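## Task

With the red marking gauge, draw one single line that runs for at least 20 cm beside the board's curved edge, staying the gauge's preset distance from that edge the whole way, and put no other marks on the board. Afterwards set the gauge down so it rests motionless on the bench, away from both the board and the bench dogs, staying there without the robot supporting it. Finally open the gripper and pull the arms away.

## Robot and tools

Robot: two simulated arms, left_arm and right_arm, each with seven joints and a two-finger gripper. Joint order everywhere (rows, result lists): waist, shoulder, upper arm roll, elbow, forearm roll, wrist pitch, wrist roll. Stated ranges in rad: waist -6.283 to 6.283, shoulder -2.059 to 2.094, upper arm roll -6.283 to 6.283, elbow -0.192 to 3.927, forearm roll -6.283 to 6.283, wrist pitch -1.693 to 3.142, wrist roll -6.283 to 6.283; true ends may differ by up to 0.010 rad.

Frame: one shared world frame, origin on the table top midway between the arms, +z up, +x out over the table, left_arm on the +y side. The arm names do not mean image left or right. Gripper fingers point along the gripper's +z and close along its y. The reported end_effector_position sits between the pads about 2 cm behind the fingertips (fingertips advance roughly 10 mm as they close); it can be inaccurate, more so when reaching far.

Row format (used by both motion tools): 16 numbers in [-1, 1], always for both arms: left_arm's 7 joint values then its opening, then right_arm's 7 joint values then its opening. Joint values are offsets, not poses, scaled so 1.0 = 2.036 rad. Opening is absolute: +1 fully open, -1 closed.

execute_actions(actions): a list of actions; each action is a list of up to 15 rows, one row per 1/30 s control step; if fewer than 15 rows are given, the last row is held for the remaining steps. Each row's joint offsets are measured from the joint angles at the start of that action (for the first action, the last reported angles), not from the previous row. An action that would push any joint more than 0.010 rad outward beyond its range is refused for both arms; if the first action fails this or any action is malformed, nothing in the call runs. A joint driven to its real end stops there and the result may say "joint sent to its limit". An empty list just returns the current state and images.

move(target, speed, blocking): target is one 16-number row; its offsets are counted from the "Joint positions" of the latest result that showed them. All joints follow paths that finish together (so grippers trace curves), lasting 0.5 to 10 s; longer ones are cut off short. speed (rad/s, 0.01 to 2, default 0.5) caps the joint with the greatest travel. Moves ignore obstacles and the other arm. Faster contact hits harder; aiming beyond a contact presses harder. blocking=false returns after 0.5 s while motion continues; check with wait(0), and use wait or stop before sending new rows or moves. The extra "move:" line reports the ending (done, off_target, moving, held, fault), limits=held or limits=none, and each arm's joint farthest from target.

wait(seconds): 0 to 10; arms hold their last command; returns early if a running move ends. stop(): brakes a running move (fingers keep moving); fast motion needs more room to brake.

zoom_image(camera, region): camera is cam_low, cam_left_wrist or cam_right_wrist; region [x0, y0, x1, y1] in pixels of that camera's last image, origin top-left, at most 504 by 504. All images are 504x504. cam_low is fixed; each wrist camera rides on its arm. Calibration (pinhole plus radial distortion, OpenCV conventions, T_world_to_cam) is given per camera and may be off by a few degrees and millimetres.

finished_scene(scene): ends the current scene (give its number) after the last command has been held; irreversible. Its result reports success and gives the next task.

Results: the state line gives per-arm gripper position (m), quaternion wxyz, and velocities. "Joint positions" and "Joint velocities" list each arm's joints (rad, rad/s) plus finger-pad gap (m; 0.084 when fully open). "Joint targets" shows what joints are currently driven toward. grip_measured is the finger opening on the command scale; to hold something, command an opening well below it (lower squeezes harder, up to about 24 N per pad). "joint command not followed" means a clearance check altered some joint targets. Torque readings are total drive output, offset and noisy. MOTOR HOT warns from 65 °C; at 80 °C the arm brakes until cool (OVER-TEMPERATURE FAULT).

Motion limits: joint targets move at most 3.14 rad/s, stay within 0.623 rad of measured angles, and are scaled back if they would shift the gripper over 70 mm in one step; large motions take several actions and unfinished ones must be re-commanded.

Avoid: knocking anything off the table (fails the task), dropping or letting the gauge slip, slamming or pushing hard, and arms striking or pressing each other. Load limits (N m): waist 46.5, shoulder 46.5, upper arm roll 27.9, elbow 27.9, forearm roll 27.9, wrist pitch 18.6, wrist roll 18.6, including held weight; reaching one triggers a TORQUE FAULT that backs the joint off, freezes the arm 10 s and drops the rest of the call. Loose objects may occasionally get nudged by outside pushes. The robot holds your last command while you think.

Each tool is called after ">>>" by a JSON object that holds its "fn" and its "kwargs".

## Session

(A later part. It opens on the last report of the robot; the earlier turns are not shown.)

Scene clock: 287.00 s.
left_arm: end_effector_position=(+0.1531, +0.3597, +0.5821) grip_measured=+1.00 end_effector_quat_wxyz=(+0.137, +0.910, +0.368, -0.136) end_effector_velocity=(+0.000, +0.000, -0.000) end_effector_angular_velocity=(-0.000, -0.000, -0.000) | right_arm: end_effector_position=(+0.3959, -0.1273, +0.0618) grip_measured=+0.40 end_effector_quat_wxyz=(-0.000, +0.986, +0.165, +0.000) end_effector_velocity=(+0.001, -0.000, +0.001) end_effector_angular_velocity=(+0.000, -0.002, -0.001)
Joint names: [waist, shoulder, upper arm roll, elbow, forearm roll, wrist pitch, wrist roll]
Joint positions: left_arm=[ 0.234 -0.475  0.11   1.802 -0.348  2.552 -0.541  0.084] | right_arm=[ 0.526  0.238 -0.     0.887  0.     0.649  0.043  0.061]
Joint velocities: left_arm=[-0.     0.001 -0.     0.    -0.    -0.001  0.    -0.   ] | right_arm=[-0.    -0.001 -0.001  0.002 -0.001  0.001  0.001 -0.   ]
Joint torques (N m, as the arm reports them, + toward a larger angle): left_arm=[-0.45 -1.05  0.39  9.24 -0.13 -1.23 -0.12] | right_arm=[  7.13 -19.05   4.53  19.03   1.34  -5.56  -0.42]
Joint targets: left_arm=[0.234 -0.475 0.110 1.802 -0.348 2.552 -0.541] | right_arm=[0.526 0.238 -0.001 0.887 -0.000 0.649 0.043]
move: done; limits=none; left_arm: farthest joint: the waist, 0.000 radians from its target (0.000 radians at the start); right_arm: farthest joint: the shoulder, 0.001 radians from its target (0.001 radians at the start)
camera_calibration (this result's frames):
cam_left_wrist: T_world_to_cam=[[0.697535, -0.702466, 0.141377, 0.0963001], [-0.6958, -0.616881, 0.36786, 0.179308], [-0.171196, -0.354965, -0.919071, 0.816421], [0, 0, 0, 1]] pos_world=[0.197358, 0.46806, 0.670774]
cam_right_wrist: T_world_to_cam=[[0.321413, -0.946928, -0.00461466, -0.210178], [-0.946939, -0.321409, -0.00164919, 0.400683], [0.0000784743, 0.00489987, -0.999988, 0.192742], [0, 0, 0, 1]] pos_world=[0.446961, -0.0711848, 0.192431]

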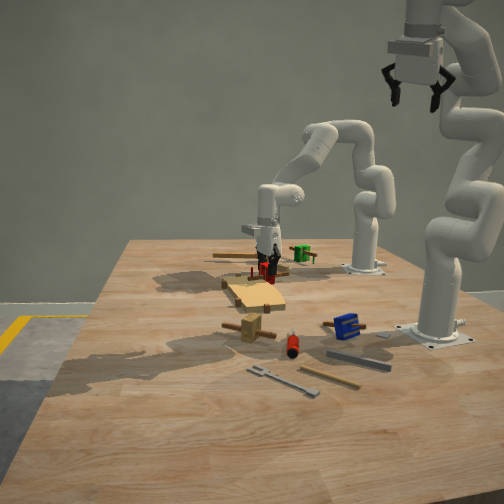

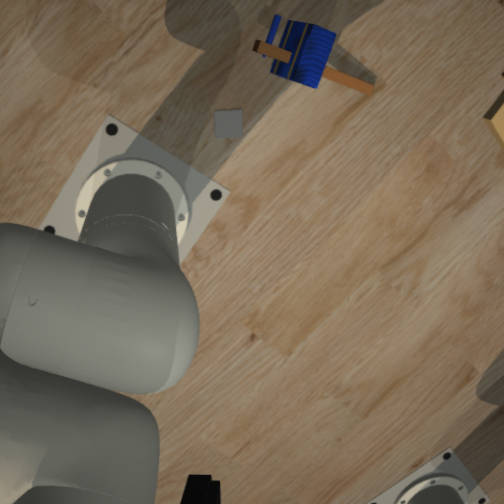

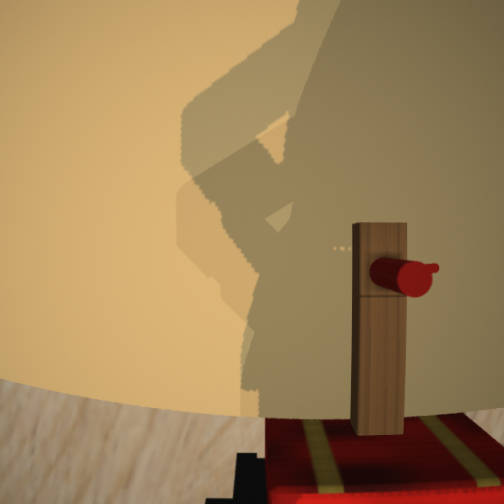

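>>> {"fn": "move", "kwargs": {"target": [0,0,0,0,0,0,0,1,0.02203,0.00175,0,0.00254,0,0.00079,0.0407,-0.5], "speed": 0.08}}

Scene clock: 291.50 s.
left_arm: end_effector_position=(+0.1531, +0.3597, +0.5821) grip_measured=+1.00 end_effector_quat_wxyz=(+0.137, +0.910, +0.368, -0.136) end_effector_velocity=(-0.000, -0.001, +0.000) end_effector_angular_velocity=(+0.001, -0.001, -0.001) | right_arm: end_effector_position=(+0.3891, -0.1068, +0.0619) grip_measured=+0.40 end_effector_quat_wxyz=(-0.000, +0.989, +0.147, +0.000) end_effector_velocity=(+0.001, -0.001, +0.001) end_effector_angular_velocity=(-0.000, -0.001, -0.004)
Joint names: [waist, shoulder, upper arm roll, elbow, forearm roll, wrist pitch, wrist roll]
Joint positions: left_arm=[ 0.234 -0.475  0.11   1.802 -0.348  2.552 -0.541  0.084] | right_arm=[0.571 0.242 0.001 0.893 0.    0.65  0.125 0.061]
Joint velocities: left_arm=[ 0.    -0.001 -0.002  0.    -0.    -0.     0.     0.   ] | right_arm=[-0.002 -0.001 -0.001  0.001 -0.001  0.001  0.001 -0.   ]
Joint torques (N m, as the arm reports them, + toward a larger angle): left_arm=[ 0.03 -1.56  0.5   9.34  0.22 -1.28 -0.11] | right_arm=[  4.26 -19.97   1.38  17.84   0.59  -3.93  -0.31]
Joint targets: left_arm=[0.234 -0.475 0.110 1.802 -0.348 2.552 -0.541] | right_arm=[0.571 0.242 -0.000 0.892 0.000 0.650 0.126]
move: done; limits=none; left_arm: farthest joint: the waist, 0.000 radians from its target (0.000 radians at the start); right_arm: farthest joint: the upper arm roll, 0.001 radians from its target (0.001 radians at the start)
camera_calibration (this result's frames):
cam_left_wrist: T_world_to_cam=[[0.697535, -0.702465, 0.141377, 0.0963], [-0.695799, -0.616881, 0.36786, 0.179308], [-0.171196, -0.354965, -0.919071, 0.816421], [0, 0, 0, 1]] pos_world=[0.197358, 0.46806, 0.670774]
cam_right_wrist: T_world_to_cam=[[0.286567, -0.958047, -0.00505292, -0.176151], [-0.95806, -0.286557, -0.00247508, 0.408939], [0.000923296, 0.00555028, -0.999984, 0.192501], [0, 0, 0, 1]] pos_world=[0.442089, -0.0526449, 0.19262]

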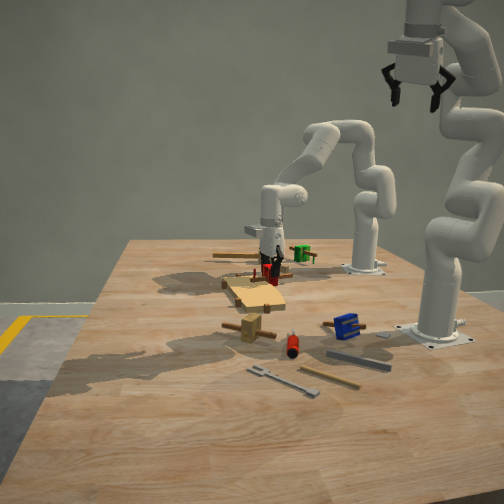

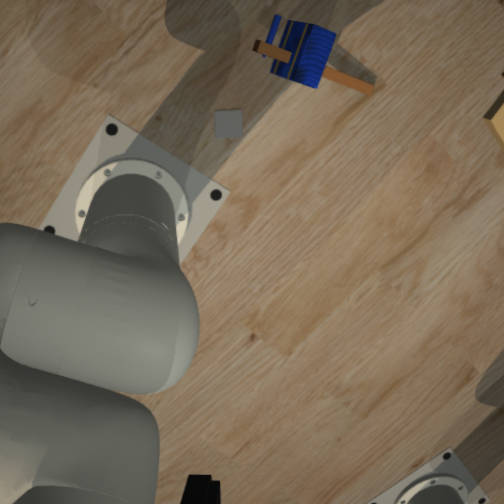

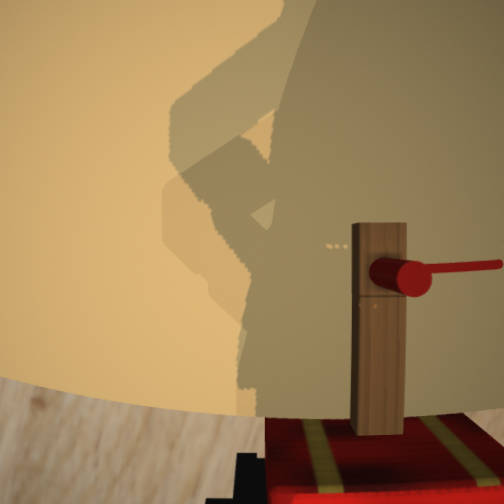

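>>> {"fn": "move", "kwargs": {"target": [0,0,0,0,0,0,0,1,0.02169,0.00475,-0.0004,0.00658,0,0.00205,0.042,-0.5], "speed": 0.08}}

Scene clock: 296.10 s.
left_arm: end_effector_position=(+0.1531, +0.3597, +0.5821) grip_measured=+1.00 end_effector_quat_wxyz=(+0.137, +0.910, +0.368, -0.136) end_effector_velocity=(+0.000, -0.000, -0.000) end_effector_angular_velocity=(-0.000, +0.001, +0.000) | right_arm: end_effector_position=(+0.3834, -0.0868, +0.0616) grip_measured=+0.40 end_effector_quat_wxyz=(-0.000, +0.992, +0.126, +0.000) end_effector_velocity=(-0.001, +0.000, -0.000) end_effector_angular_velocity=(-0.001, +0.000, +0.001)
Joint names: [waist, shoulder, upper arm roll, elbow, forearm roll, wrist pitch, wrist roll]
Joint positions: left_arm=[ 0.234 -0.475  0.11   1.802 -0.348  2.552 -0.541  0.084] | right_arm=[0.615 0.252 0.    0.906 0.    0.654 0.211 0.061]
Joint velocities: left_arm=[ 0.     0.001 -0.001  0.    -0.001  0.    -0.002  0.   ] | right_arm=[ 0.002 -0.    -0.001 -0.001 -0.001 -0.001  0.001 -0.   ]
Joint torques (N m, as the arm reports them, + toward a larger angle): left_arm=[-0.25 -1.77  0.55  9.45 -0.13 -1.17 -0.2 ] | right_arm=[  5.04 -18.83   2.61  17.88   0.8   -4.51  -0.29]
Joint targets: left_arm=[0.234 -0.475 0.110 1.802 -0.348 2.552 -0.541] | right_arm=[0.615 0.252 0.000 0.906 0.000 0.654 0.211]
move: done; limits=none; left_arm: farthest joint: the waist, 0.000 radians from its target (0.000 radians at the start); right_arm: farthest joint: the waist, 0.000 radians from its target (0.044 radians at the start)
camera_calibration (this result's frames):
cam_left_wrist: T_world_to_cam=[[0.697535, -0.702465, 0.141377, 0.0963], [-0.695799, -0.616881, 0.36786, 0.179308], [-0.171197, -0.354965, -0.919071, 0.816421], [0, 0, 0, 1]] pos_world=[0.197358, 0.46806, 0.670774]
cam_right_wrist: T_world_to_cam=[[0.246507, -0.969128, -0.00495726, -0.141002], [-0.969141, -0.246499, -0.00199772, 0.416851], [0.000714085, 0.00529673, -0.999986, 0.192201], [0, 0, 0, 1]] pos_world=[0.438608, -0.0349136, 0.192332]

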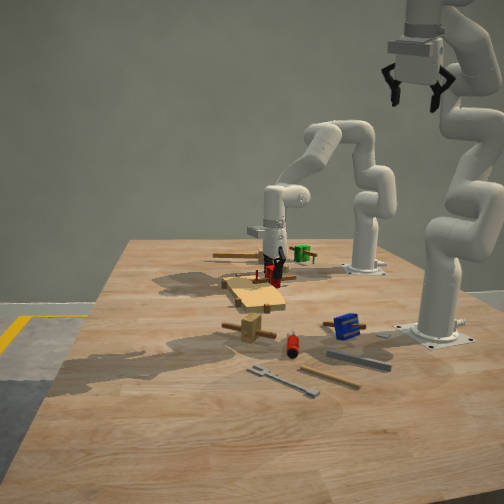

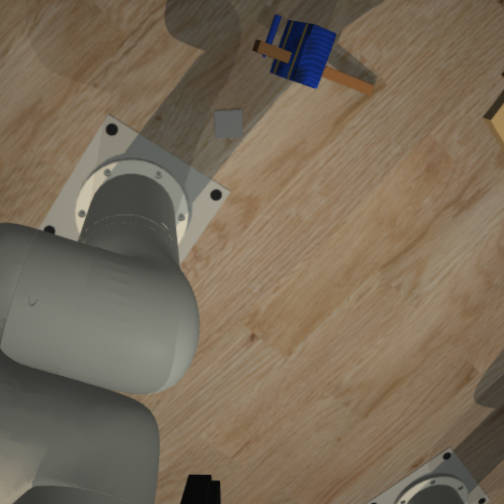

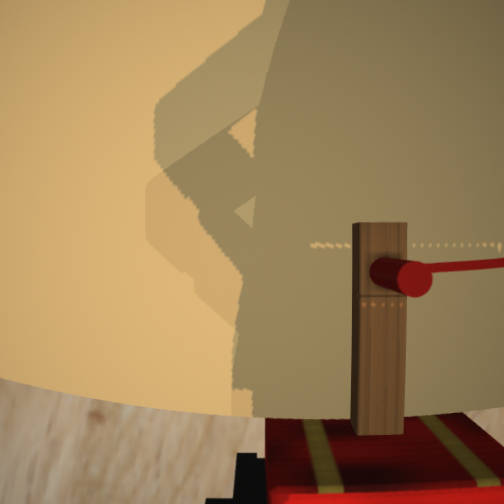

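>>> {"fn": "move", "kwargs": {"target": [0,0,0,0,0,0,0,1,0.02113,0.0065,0,0.00955,0,0.00305,0.0402,-0.5], "speed": 0.08}}

>>> {"fn": "move", "kwargs": {"target": [0,0,0,0,0,0,0,1,0.02038,0.00887,0,0.01307,0,0.0042,0.0393,-0.5], "speed": 0.08}}

Scene clock: 303.10 s.
left_arm: end_effector_position=(+0.1531, +0.3597, +0.5821) grip_measured=+1.00 end_effector_quat_wxyz=(+0.137, +0.910, +0.368, -0.136) end_effector_velocity=(+0.000, +0.000, -0.000) end_effector_angular_velocity=(+0.001, +0.001, +0.001) | right_arm: end_effector_position=(+0.3783, -0.0657, +0.0618) grip_measured=+0.40 end_effector_quat_wxyz=(-0.001, +0.994, +0.108, +0.001) end_effector_velocity=(-0.000, -0.002, -0.000) end_effector_angular_velocity=(-0.002, +0.002, -0.004)
Joint names: [waist, shoulder, upper arm roll, elbow, forearm roll, wrist pitch, wrist roll]
Joint positions: left_arm=[ 0.234 -0.475  0.11   1.802 -0.348  2.552 -0.541  0.084] | right_arm=[0.659 0.265 0.001 0.926 0.    0.659 0.292 0.061]
Joint velocities: left_arm=[-0.001  0.     0.     0.     0.001 -0.    -0.001  0.   ] | right_arm=[-0.002 -0.    -0.001 -0.001 -0.001  0.002  0.001 -0.   ]
Joint torques (N m, as the arm reports them, + toward a larger angle): left_arm=[-0.38 -1.3   0.36  9.35 -0.19 -1.12 -0.01] | right_arm=[  3.5  -20.18   0.69  17.32   0.43  -3.59  -0.24]
Joint targets: left_arm=[0.234 -0.475 0.110 1.802 -0.348 2.552 -0.541] | right_arm=[0.658 0.265 0.000 0.926 0.000 0.660 0.293]
move: done; limits=none; left_arm: farthest joint: the waist, 0.000 radians from its target (0.000 radians at the start); right_arm: farthest joint: the waist, 0.001 radians from its target (0.043 radians at the start)
camera_calibration (this result's frames):
cam_left_wrist: T_world_to_cam=[[0.697535, -0.702465, 0.141376, 0.0963], [-0.695799, -0.616881, 0.36786, 0.179308], [-0.171197, -0.354965, -0.919071, 0.816421], [0, 0, 0, 1]] pos_world=[0.197358, 0.46806, 0.670774]
cam_right_wrist: T_world_to_cam=[[0.210191, -0.977644, -0.00564155, -0.106059], [-0.977659, -0.210178, -0.00283318, 0.422756], [0.00158412, 0.00611102, -0.99998, 0.191942], [0, 0, 0, 1]] pos_world=[0.435299, -0.0160068, 0.192538]

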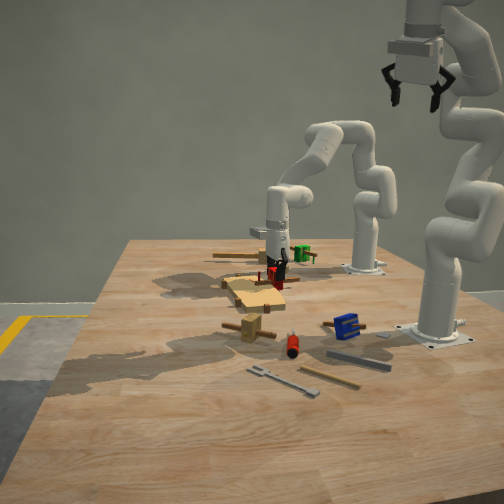

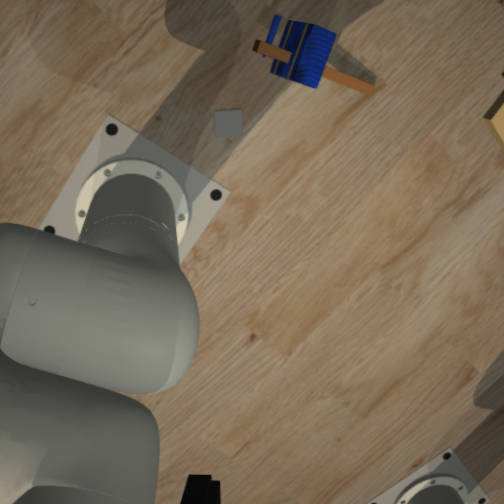

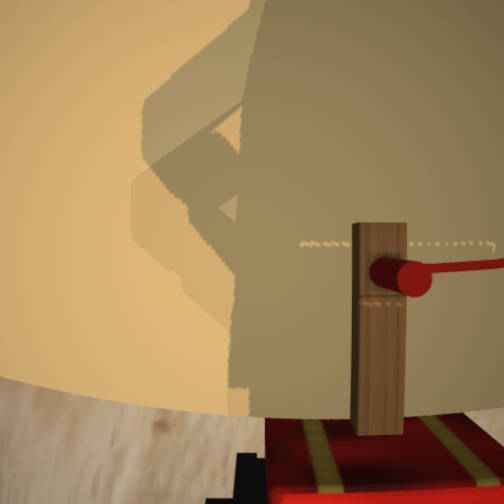

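Scene clock: 304.47 s.
left_arm: end_effector_position=(+0.1531, +0.3597, +0.5821) grip_measured=+1.00 end_effector_quat_wxyz=(+0.137, +0.910, +0.368, -0.136) end_effector_velocity=(+0.000, +0.000, +0.000) end_effector_angular_velocity=(-0.000, -0.001, +0.002) | right_arm: end_effector_position=(+0.3740, -0.0445, +0.0618) grip_measured=+0.40 end_effector_quat_wxyz=(-0.001, +0.996, +0.089, +0.001) end_effector_velocity=(+0.000, -0.001, -0.000) end_effector_angular_velocity=(-0.001, +0.001, -0.003)
Joint names: [waist, shoulder, upper arm roll, elbow, forearm roll, wrist pitch, wrist roll]
Joint positions: left_arm=[ 0.234 -0.475  0.11   1.802 -0.348  2.552 -0.541  0.084] | right_arm=[0.701 0.284 0.002 0.953 0.001 0.667 0.372 0.061]
Joint velocities: left_arm=[ 0.001  0.     0.     0.    -0.    -0.001 -0.001 -0.   ] | right_arm=[-0.001 -0.001 -0.001 -0.001 -0.     0.001  0.001 -0.   ]
Joint torques (N m, as the arm reports them, + toward a larger angle): left_arm=[-0.32 -1.24  0.35  9.64 -0.16 -1.19 -0.13] | right_arm=[  3.05 -20.9    0.11  17.23   0.23  -3.44  -0.26]
Joint targets: left_arm=[0.234 -0.475 0.110 1.802 -0.348 2.552 -0.541] | right_arm=[0.700 0.283 0.001 0.953 0.000 0.668 0.372]
move: done; limits=none; left_arm: farthest joint: the waist, 0.000 radians from its target (0.000 radians at the start); right_arm: farthest joint: the shoulder, 0.001 radians from its target (0.018 radians at the start)
camera_calibration (this result's frames):
cam_left_wrist: T_world_to_cam=[[0.697535, -0.702465, 0.141376, 0.0963001], [-0.695799, -0.616881, 0.36786, 0.179308], [-0.171197, -0.354965, -0.919071, 0.816421], [0, 0, 0, 1]] pos_world=[0.197358, 0.46806, 0.670774]
cam_right_wrist: T_world_to_cam=[[0.173617, -0.984793, -0.00638528, -0.0710107], [-0.984811, -0.173598, -0.00346341, 0.427407], [0.00230227, 0.0068896, -0.999974, 0.191662], [0, 0, 0, 1]] pos_world=[0.432802, 0.00294568, 0.192684]

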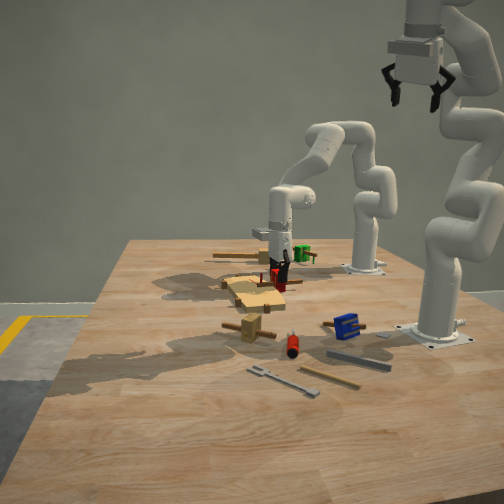

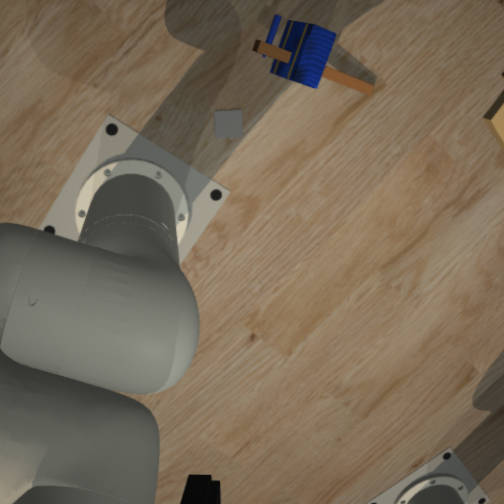

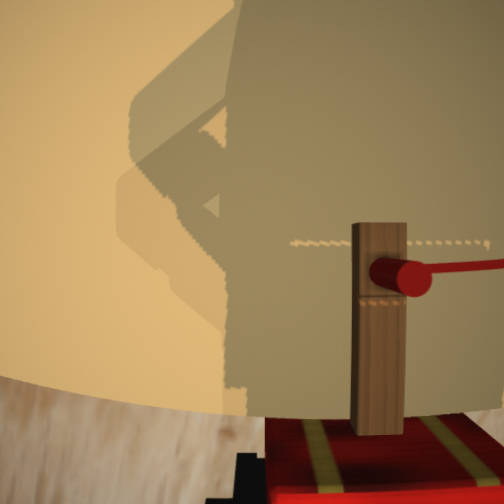

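>>> {"fn": "move", "kwargs": {"target": [0,0,0,0,0,0,0,1,0.01948,0.0112,-0.0008,0.01628,0,0.0056,0.0392,-0.5], "speed": 0.08}}

Scene clock: 311.40 s.
left_arm: end_effector_position=(+0.1531, +0.3597, +0.5821) grip_measured=+1.00 end_effector_quat_wxyz=(+0.137, +0.910, +0.368, -0.136) end_effector_velocity=(-0.000, -0.000, -0.000) end_effector_angular_velocity=(+0.001, +0.000, -0.001) | right_arm: end_effector_position=(+0.3706, -0.0240, +0.0614) grip_measured=+0.39 end_effector_quat_wxyz=(-0.001, +0.998, +0.069, +0.001) end_effector_velocity=(+0.000, +0.000, +0.001) end_effector_angular_velocity=(+0.000, -0.001, -0.000)
Joint names: [waist, shoulder, upper arm roll, elbow, forearm roll, wrist pitch, wrist roll]
Joint positions: left_arm=[ 0.234 -0.475  0.11   1.802 -0.348  2.552 -0.541  0.084] | right_arm=[0.741 0.307 0.001 0.986 0.001 0.678 0.452 0.061]
Joint velocities: left_arm=[ 0.    -0.    -0.001 -0.     0.     0.     0.001  0.   ] | right_arm=[ 0.002 -0.002 -0.001  0.    -0.     0.     0.001 -0.   ]
Joint torques (N m, as the arm reports them, + toward a larger angle): left_arm=[ 0.03 -1.45  0.48  9.54 -0.05 -1.19 -0.05] | right_arm=[  2.62 -22.04  -0.42  18.57   0.15  -4.23  -0.27]
Joint targets: left_arm=[0.234 -0.475 0.110 1.802 -0.348 2.552 -0.541] | right_arm=[0.740 0.306 0.001 0.986 0.001 0.678 0.452]
move: done; limits=none; left_arm: farthest joint: the waist, 0.000 radians from its target (0.000 radians at the start); right_arm: farthest joint: the upper arm roll, 0.001 radians from its target (0.001 radians at the start)
camera_calibration (this result's frames):
cam_left_wrist: T_world_to_cam=[[0.697535, -0.702465, 0.141376, 0.0963002], [-0.695799, -0.616881, 0.36786, 0.179308], [-0.171197, -0.354965, -0.919071, 0.816421], [0, 0, 0, 1]] pos_world=[0.197358, 0.46806, 0.670774]
cam_right_wrist: T_world_to_cam=[[0.133726, -0.990999, -0.0062168, -0.035588], [-0.991016, -0.13371, -0.00282209, 0.430837], [0.00196544, 0.00653834, -0.999977, 0.191251], [0, 0, 0, 1]] pos_world=[0.431349, 0.0210892, 0.192242]

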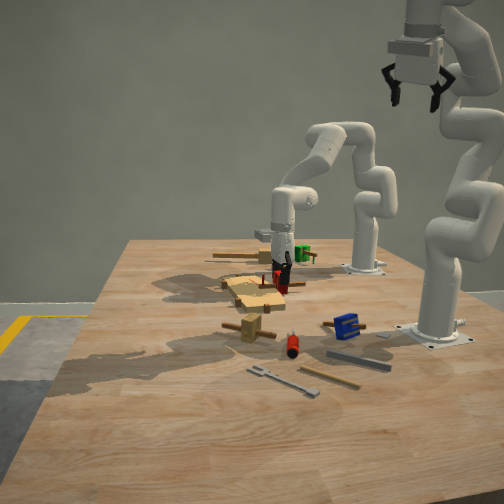

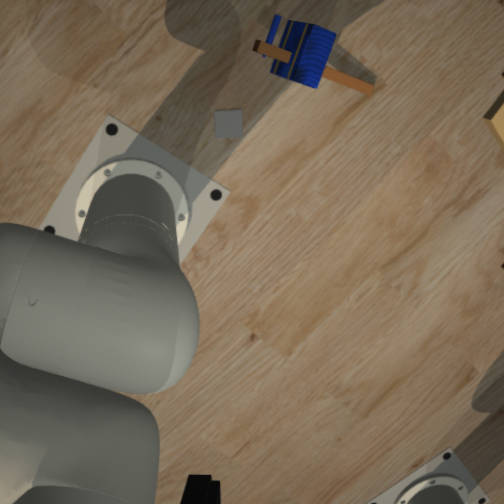

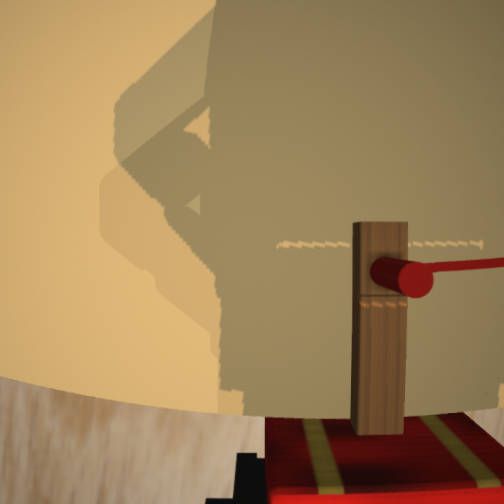

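>>> {"fn": "move", "kwargs": {"target": [0,0,0,0,0,0,0,1,0.01842,0.01315,-0.0003,0.01946,0,0.00657,0.0377,-0.5], "speed": 0.08}}

Scene clock: 315.40 s.
left_arm: end_effector_position=(+0.1531, +0.3597, +0.5821) grip_measured=+1.00 end_effector_quat_wxyz=(+0.137, +0.910, +0.368, -0.136) end_effector_velocity=(-0.000, +0.000, +0.000) end_effector_angular_velocity=(-0.000, -0.001, -0.001) | right_arm: end_effector_position=(+0.3681, -0.0031, +0.0612) grip_measured=+0.39 end_effector_quat_wxyz=(-0.001, +0.999, +0.049, +0.001) end_effector_velocity=(+0.000, -0.000, -0.000) end_effector_angular_velocity=(-0.001, +0.001, -0.003)
Joint names: [waist, shoulder, upper arm roll, elbow, forearm roll, wrist pitch, wrist roll]
Joint positions: left_arm=[ 0.234 -0.475  0.11   1.802 -0.348  2.552 -0.541  0.084] | right_arm=[0.778 0.334 0.001 1.026 0.001 0.691 0.528 0.061]
Joint velocities: left_arm=[-0.    -0.001  0.001  0.    -0.    -0.     0.001  0.   ] | right_arm=[-0.001  0.001 -0.     0.001  0.     0.001  0.001 -0.   ]
Joint torques (N m, as the arm reports them, + toward a larger angle): left_arm=[-0.12 -1.11  0.14  9.22 -0.22 -1.35 -0.16] | right_arm=[  2.31 -22.84  -0.68  19.24   0.15  -4.61  -0.18]
Joint targets: left_arm=[0.234 -0.475 0.110 1.802 -0.348 2.552 -0.541] | right_arm=[0.778 0.334 0.001 1.026 0.001 0.691 0.528]
move: done; limits=none; left_arm: farthest joint: the waist, 0.000 radians from its target (0.000 radians at the start); right_arm: farthest joint: the upper arm roll, 0.001 radians from its target (0.000 radians at the start)
camera_calibration (this result's frames):
cam_left_wrist: T_world_to_cam=[[0.697535, -0.702465, 0.141376, 0.0963002], [-0.695799, -0.616881, 0.36786, 0.179308], [-0.171197, -0.354965, -0.919071, 0.816421], [0, 0, 0, 1]] pos_world=[0.197358, 0.46806, 0.670774]
cam_right_wrist: T_world_to_cam=[[0.0947746, -0.995478, -0.00636276, -0.000274065], [-0.995496, -0.0947586, -0.00277215, 0.432906], [0.00215669, 0.00659684, -0.999976, 0.190796], [0, 0, 0, 1]] pos_world=[0.430571, 0.0394901, 0.19199]

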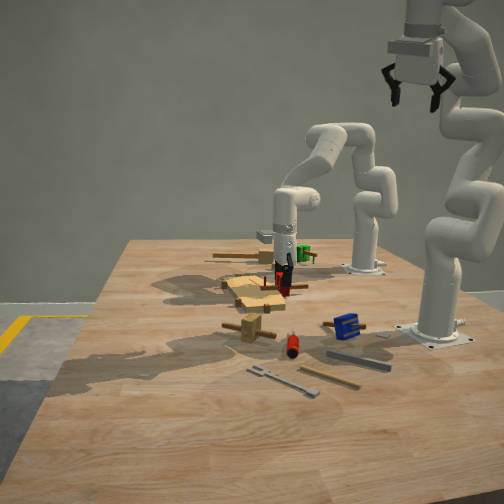

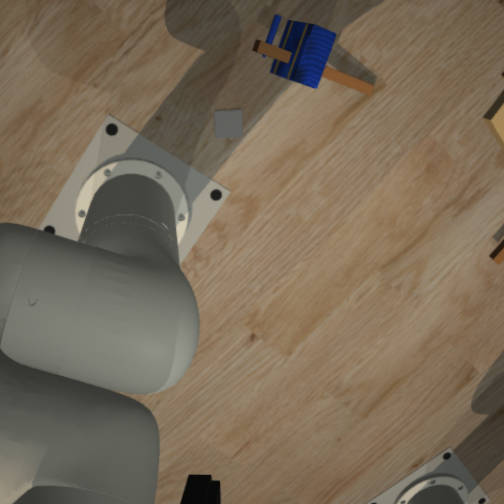

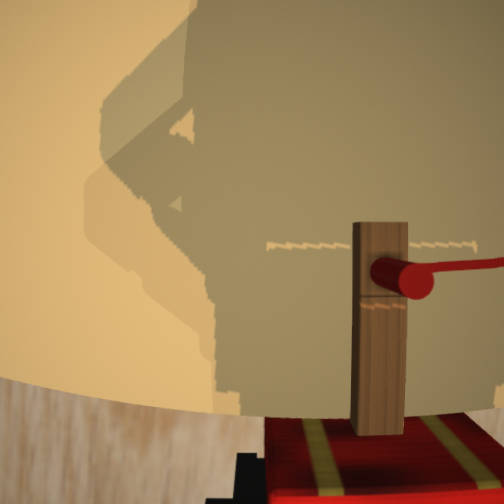

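>>> {"fn": "move", "kwargs": {"target": [0,0,0,0,0,0,0,1,0.0173,0.015,-0.0002,0.02257,0,0.00783,0.0363,-0.5], "speed": 0.08}}

>>> {"fn": "move", "kwargs": {"target": [0,0,0,0,0,0,0,1,0.01609,0.0168,-0.0002,0.0257,0,0.00914,0.035,-0.5], "speed": 0.07}}

Scene clock: 321.87 s.
left_arm: end_effector_position=(+0.1531, +0.3597, +0.5821) grip_measured=+1.00 end_effector_quat_wxyz=(+0.137, +0.910, +0.368, -0.136) end_effector_velocity=(+0.000, -0.000, +0.000) end_effector_angular_velocity=(-0.001, -0.001, -0.002) | right_arm: end_effector_position=(+0.3663, +0.0182, +0.0610) grip_measured=+0.40 end_effector_quat_wxyz=(-0.001, +1.000, +0.030, +0.001) end_effector_velocity=(-0.000, -0.001, -0.001) end_effector_angular_velocity=(-0.002, +0.002, -0.003)
Joint names: [waist, shoulder, upper arm roll, elbow, forearm roll, wrist pitch, wrist roll]
Joint positions: left_arm=[ 0.234 -0.475  0.11   1.802 -0.348  2.552 -0.541  0.084] | right_arm=[0.814 0.365 0.001 1.073 0.001 0.706 0.602 0.061]
Joint velocities: left_arm=[-0.     0.     0.001  0.    -0.001  0.     0.001  0.   ] | right_arm=[-0.001  0.001 -0.001 -0.001 -0.     0.002  0.001 -0.   ]
Joint torques (N m, as the arm reports them, + toward a larger angle): left_arm=[-0.44 -1.22  0.2   9.33 -0.09 -1.2  -0.13] | right_arm=[  2.6  -22.56  -0.38  19.6    0.21  -5.4   -0.36]
Joint targets: left_arm=[0.234 -0.475 0.110 1.802 -0.348 2.552 -0.541] | right_arm=[0.814 0.364 0.001 1.072 0.001 0.707 0.602]
move: done; limits=none; left_arm: farthest joint: the waist, 0.000 radians from its target (0.000 radians at the start); right_arm: farthest joint: the waist, 0.001 radians from its target (0.035 radians at the start)
camera_calibration (this result's frames):
cam_left_wrist: T_world_to_cam=[[0.697535, -0.702465, 0.141376, 0.0963003], [-0.695799, -0.616881, 0.36786, 0.179308], [-0.171197, -0.354965, -0.919071, 0.816421], [0, 0, 0, 1]] pos_world=[0.197358, 0.46806, 0.670774]
cam_right_wrist: T_world_to_cam=[[0.0568432, -0.998359, -0.00696802, 0.0350963], [-0.99838, -0.0568233, -0.00301365, 0.433517], [0.00261276, 0.00712804, -0.999971, 0.190294], [0, 0, 0, 1]] pos_world=[0.430322, 0.0583162, 0.19184]

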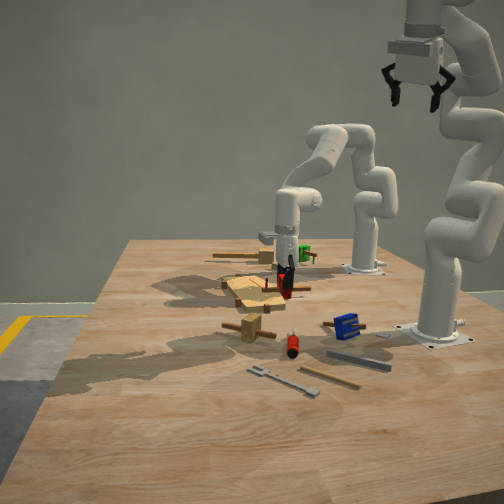

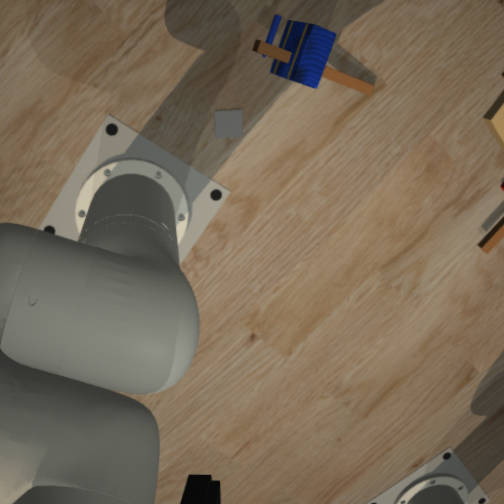

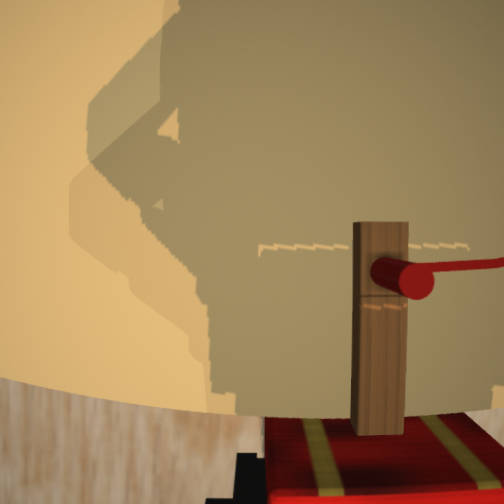

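Scene clock: 323.23 s.
left_arm: end_effector_position=(+0.1531, +0.3597, +0.5821) grip_measured=+1.00 end_effector_quat_wxyz=(+0.137, +0.910, +0.368, -0.136) end_effector_velocity=(-0.000, +0.000, -0.000) end_effector_angular_velocity=(+0.001, +0.002, +0.002) | right_arm: end_effector_position=(+0.3654, +0.0394, +0.0608) grip_measured=+0.40 end_effector_quat_wxyz=(-0.001, +1.000, +0.011, +0.001) end_effector_velocity=(+0.000, -0.001, -0.001) end_effector_angular_velocity=(-0.001, +0.001, -0.002)
Joint names: [waist, shoulder, upper arm roll, elbow, forearm roll, wrist pitch, wrist roll]
Joint positions: left_arm=[ 0.234 -0.475  0.11   1.802 -0.348  2.552 -0.541  0.084] | right_arm=[0.847 0.399 0.001 1.125 0.001 0.724 0.673 0.061]
Joint velocities: left_arm=[ 0.    -0.    -0.    -0.     0.002  0.001 -0.001  0.   ] | right_arm=[-0.     0.001 -0.001  0.     0.     0.001  0.001 -0.   ]
Joint torques (N m, as the arm reports them, + toward a larger angle): left_arm=[ 0.13 -1.52  0.38  9.47  0.01 -1.19 -0.11] | right_arm=[  2.79 -21.97   0.15  20.41   0.2   -6.81  -0.49]
Joint targets: left_arm=[0.234 -0.475 0.110 1.802 -0.348 2.552 -0.541] | right_arm=[0.847 0.399 0.001 1.125 0.001 0.724 0.673]
move: done; limits=none; left_arm: farthest joint: the waist, 0.000 radians from its target (0.000 radians at the start); right_arm: farthest joint: the upper arm roll, 0.001 radians from its target (0.001 radians at the start)
camera_calibration (this result's frames):
cam_left_wrist: T_world_to_cam=[[0.697535, -0.702465, 0.141376, 0.0963002], [-0.695799, -0.616881, 0.36786, 0.179308], [-0.171197, -0.354965, -0.919071, 0.816421], [0, 0, 0, 1]] pos_world=[0.197358, 0.46806, 0.670774]
cam_right_wrist: T_world_to_cam=[[0.018714, -0.999797, -0.00746908, 0.070328], [-0.99982, -0.0186909, -0.00315282, 0.432807], [0.00301257, 0.00752674, -0.999967, 0.189817], [0, 0, 0, 1]] pos_world=[0.430841, 0.0769746, 0.191701]

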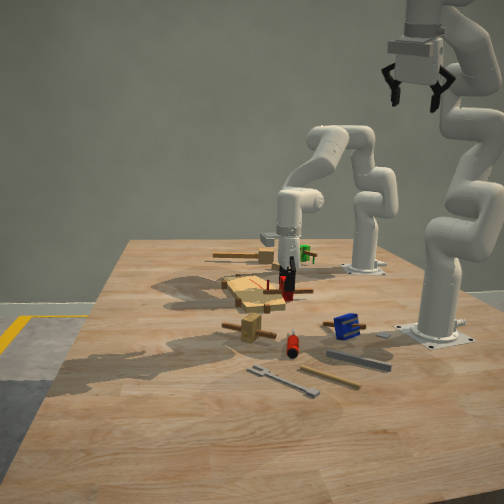

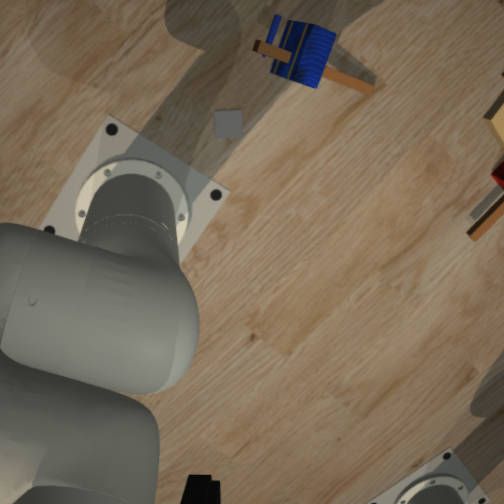

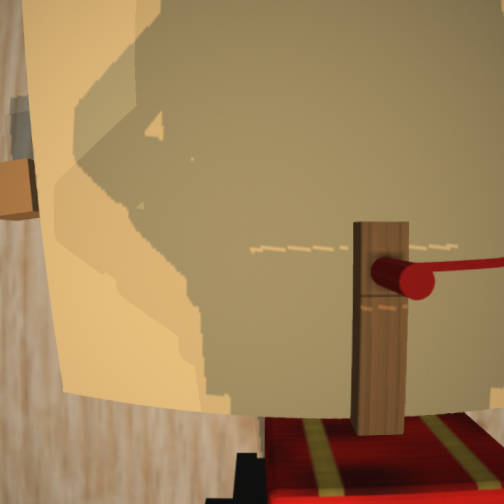

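Forces are rising, so the next segment eases the preload.

>>> {"fn": "move", "kwargs": {"target": [0,0,0,0,0,0,0,1,0.01487,0.0181,0,0.02875,0,0.0112,0.0338,-0.5], "speed": 0.07}}

Scene clock: 327.73 s.
left_arm: end_effector_position=(+0.1531, +0.3597, +0.5821) grip_measured=+1.00 end_effector_quat_wxyz=(+0.137, +0.910, +0.368, -0.136) end_effector_velocity=(-0.000, -0.000, -0.000) end_effector_angular_velocity=(-0.000, +0.001, -0.000) | right_arm: end_effector_position=(+0.3650, +0.0607, +0.0610) grip_measured=+0.39 end_effector_quat_wxyz=(-0.002, +1.000, -0.008, +0.001) end_effector_velocity=(+0.001, -0.000, +0.002) end_effector_angular_velocity=(+0.000, -0.001, -0.002)
Joint names: [waist, shoulder, upper arm roll, elbow, forearm roll, wrist pitch, wrist roll]
Joint positions: left_arm=[ 0.234 -0.475  0.11   1.802 -0.348  2.552 -0.541  0.084] | right_arm=[0.877 0.436 0.002 1.185 0.001 0.745 0.742 0.061]
Joint velocities: left_arm=[ 0.001  0.    -0.    -0.    -0.     0.001 -0.     0.   ] | right_arm=[-0.    -0.002 -0.001  0.002 -0.     0.004  0.001 -0.   ]
Joint torques (N m, as the arm reports them, + toward a larger angle): left_arm=[-0.17 -1.44  0.22  9.47 -0.01 -1.24 -0.2 ] | right_arm=[  1.28 -25.34  -1.85  18.3   -0.2   -3.09  -0.21]
Joint targets: left_arm=[0.234 -0.475 0.110 1.802 -0.348 2.552 -0.541] | right_arm=[0.877 0.436 0.001 1.184 0.001 0.746 0.742]
move: done; limits=none; left_arm: farthest joint: the waist, 0.000 radians from its target (0.000 radians at the start); right_arm: farthest joint: the wrist pitch, 0.002 radians from its target (0.023 radians at the start)
camera_calibration (this result's frames):
cam_left_wrist: T_world_to_cam=[[0.697535, -0.702465, 0.141376, 0.0963002], [-0.695799, -0.616881, 0.36786, 0.179308], [-0.171197, -0.354965, -0.919071, 0.816421], [0, 0, 0, 1]] pos_world=[0.197358, 0.46806, 0.670774]
cam_right_wrist: T_world_to_cam=[[-0.0190725, -0.999786, -0.00803897, 0.105544], [-0.999813, 0.0190969, -0.00297171, 0.430498], [0.00312459, 0.00798079, -0.999963, 0.189734], [0, 0, 0, 1]] pos_world=[0.431838, 0.0957857, 0.191855]

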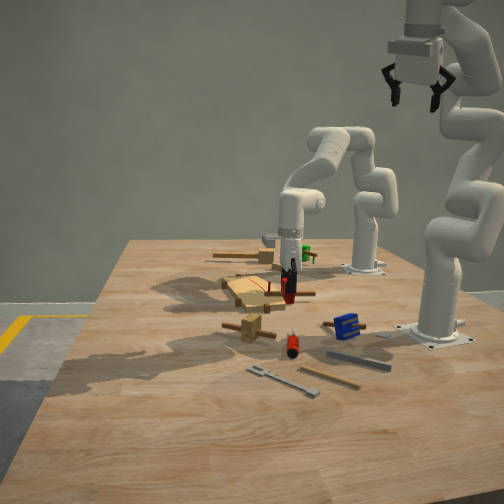

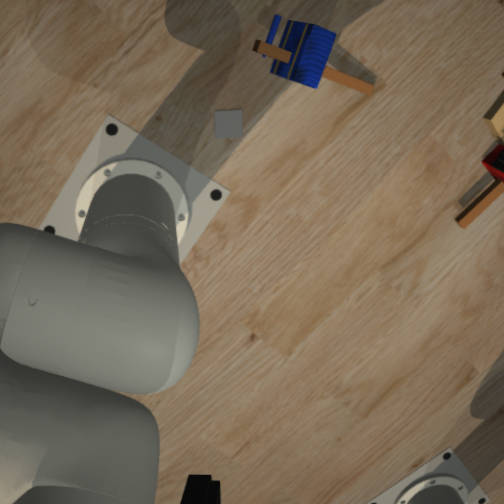

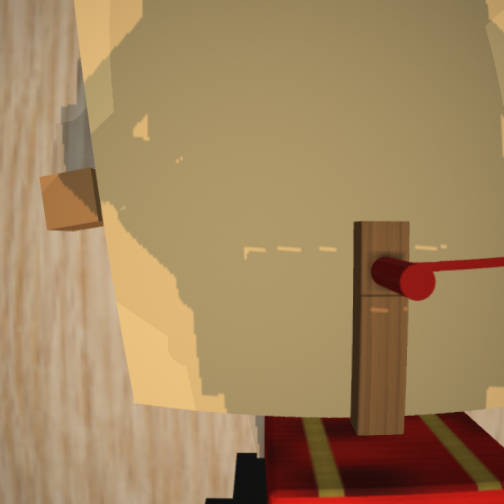

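>>> {"fn": "move", "kwargs": {"target": [0,0,0,0,0,0,0,1,0,0.0005,0,0,0,-0.0003,0,-0.5], "speed": 0.01}}

>>> {"fn": "move", "kwargs": {"target": [0,0,0,0,0,0,0,1,0.01364,0.0203,-0.0003,0.03206,0,0.012,0.0328,-0.5], "speed": 0.06}}

Scene clock: 332.57 s.
left_arm: end_effector_position=(+0.1531, +0.3597, +0.5821) grip_measured=+1.00 end_effector_quat_wxyz=(+0.137, +0.910, +0.368, -0.136) end_effector_velocity=(+0.000, +0.001, -0.000) end_effector_angular_velocity=(-0.001, +0.000, +0.002) | right_arm: end_effector_position=(+0.3649, +0.0604, +0.0605) grip_measured=+0.40 end_effector_quat_wxyz=(-0.001, +1.000, -0.008, +0.000) end_effector_velocity=(-0.001, +0.001, -0.001) end_effector_angular_velocity=(-0.001, +0.001, +0.003)
Joint names: [waist, shoulder, upper arm roll, elbow, forearm roll, wrist pitch, wrist roll]
Joint positions: left_arm=[ 0.234 -0.475  0.11   1.802 -0.348  2.552 -0.541  0.084] | right_arm=[0.877 0.437 0.002 1.184 0.001 0.745 0.742 0.061]
Joint velocities: left_arm=[ 0.     0.001  0.001 -0.     0.    -0.    -0.     0.   ] | right_arm=[ 0.002  0.002  0.    -0.    -0.    -0.001 -0.     0.   ]
Joint torques (N m, as the arm reports them, + toward a larger angle): left_arm=[ 0.17 -1.42  0.63  9.27 -0.09 -1.18 -0.14] | right_arm=[  1.71 -23.2   -1.3   18.15  -0.15  -4.02  -0.29]
Joint targets: left_arm=[0.234 -0.475 0.110 1.802 -0.348 2.552 -0.541] | right_arm=[0.877 0.437 0.002 1.185 0.001 0.745 0.742]
move: done; limits=none; left_arm: farthest joint: the waist, 0.000 radians from its target (0.000 radians at the start); right_arm: farthest joint: the elbow, 0.001 radians from its target (0.001 radians at the start)
camera_calibration (this result's frames):
cam_left_wrist: T_world_to_cam=[[0.697535, -0.702465, 0.141376, 0.0963002], [-0.695799, -0.616881, 0.36786, 0.179308], [-0.171197, -0.354965, -0.919071, 0.816421], [0, 0, 0, 1]] pos_world=[0.197358, 0.46806, 0.670774]
cam_right_wrist: T_world_to_cam=[[-0.0195366, -0.999783, -0.00719623, 0.105279], [-0.999806, 0.0195532, -0.00224535, 0.43034], [0.00238557, 0.00715097, -0.999972, 0.189555], [0, 0, 0, 1]] pos_world=[0.431861, 0.0954863, 0.191274]

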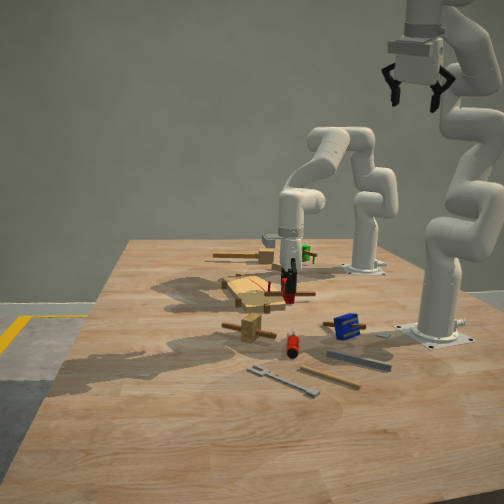

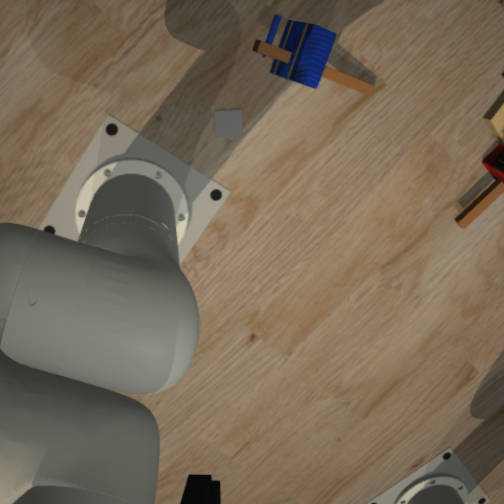

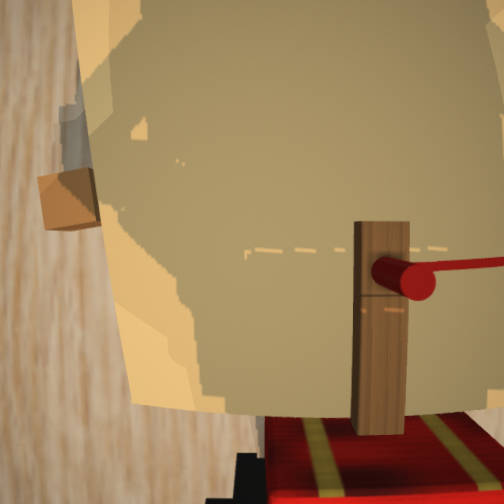

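Scene clock: 334.00 s.
left_arm: end_effector_position=(+0.1531, +0.3597, +0.5821) grip_measured=+1.00 end_effector_quat_wxyz=(+0.137, +0.910, +0.368, -0.136) end_effector_velocity=(+0.000, +0.000, +0.000) end_effector_angular_velocity=(-0.000, +0.000, +0.000) | right_arm: end_effector_position=(+0.3656, +0.0812, +0.0602) grip_measured=+0.40 end_effector_quat_wxyz=(-0.001, +1.000, -0.028, +0.000) end_effector_velocity=(-0.000, +0.000, +0.000) end_effector_angular_velocity=(-0.001, +0.001, -0.000)
Joint names: [waist, shoulder, upper arm roll, elbow, forearm roll, wrist pitch, wrist roll]
Joint positions: left_arm=[ 0.234 -0.475  0.11   1.802 -0.348  2.552 -0.541  0.084] | right_arm=[0.905 0.478 0.001 1.25  0.001 0.769 0.808 0.061]
Joint velocities: left_arm=[ 0.     0.001 -0.     0.001 -0.     0.    -0.     0.   ] | right_arm=[ 0.001 -0.    -0.     0.001 -0.     0.002  0.002 -0.   ]
Joint torques (N m, as the arm reports them, + toward a larger angle): left_arm=[-0.23 -1.52  0.32  9.41 -0.21 -1.13  0.01] | right_arm=[  2.34 -22.08  -0.7   20.39   0.03  -7.32  -0.62]
Joint targets: left_arm=[0.234 -0.475 0.110 1.802 -0.348 2.552 -0.541] | right_arm=[0.905 0.478 0.001 1.250 0.001 0.770 0.808]
move: done; limits=none; left_arm: farthest joint: the waist, 0.000 radians from its target (0.000 radians at the start); right_arm: farthest joint: the waist, 0.000 radians from its target (0.028 radians at the start)
camera_calibration (this result's frames):
cam_left_wrist: T_world_to_cam=[[0.697535, -0.702465, 0.141376, 0.0963002], [-0.695799, -0.616881, 0.36786, 0.179308], [-0.171197, -0.354965, -0.919071, 0.816421], [0, 0, 0, 1]] pos_world=[0.197358, 0.46806, 0.670774]
cam_right_wrist: T_world_to_cam=[[-0.058755, -0.998248, -0.00705054, 0.140271], [-0.998269, 0.0587708, -0.00206426, 0.426872], [0.00247501, 0.00691706, -0.999973, 0.18914], [0, 0, 0, 1]] pos_world=[0.433907, 0.113629, 0.191005]

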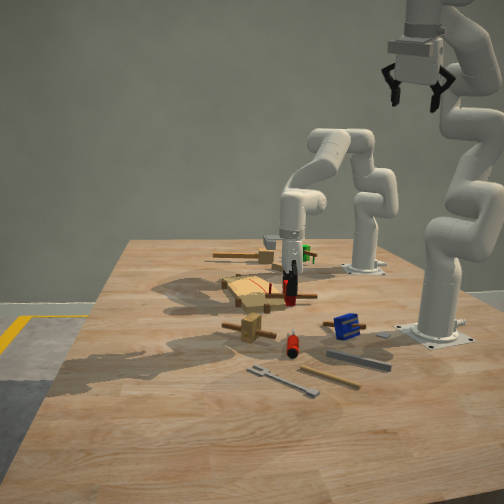

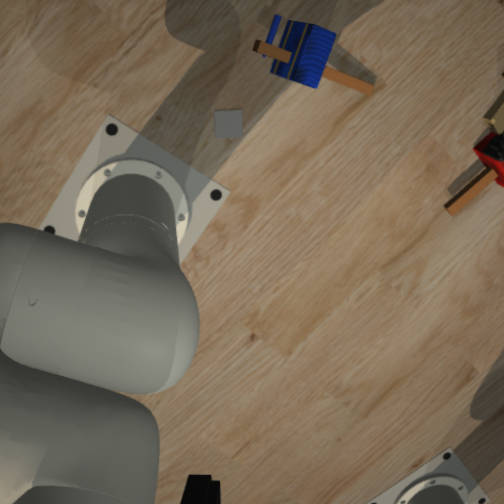

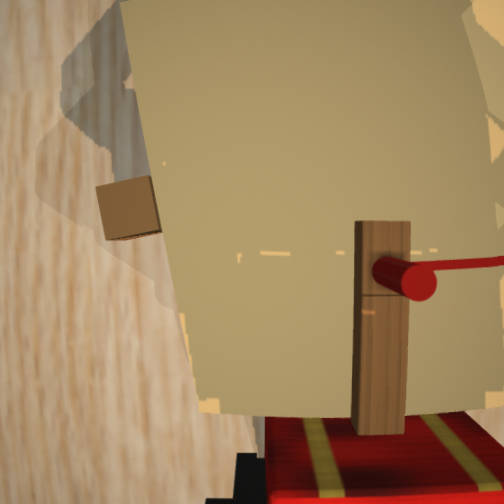

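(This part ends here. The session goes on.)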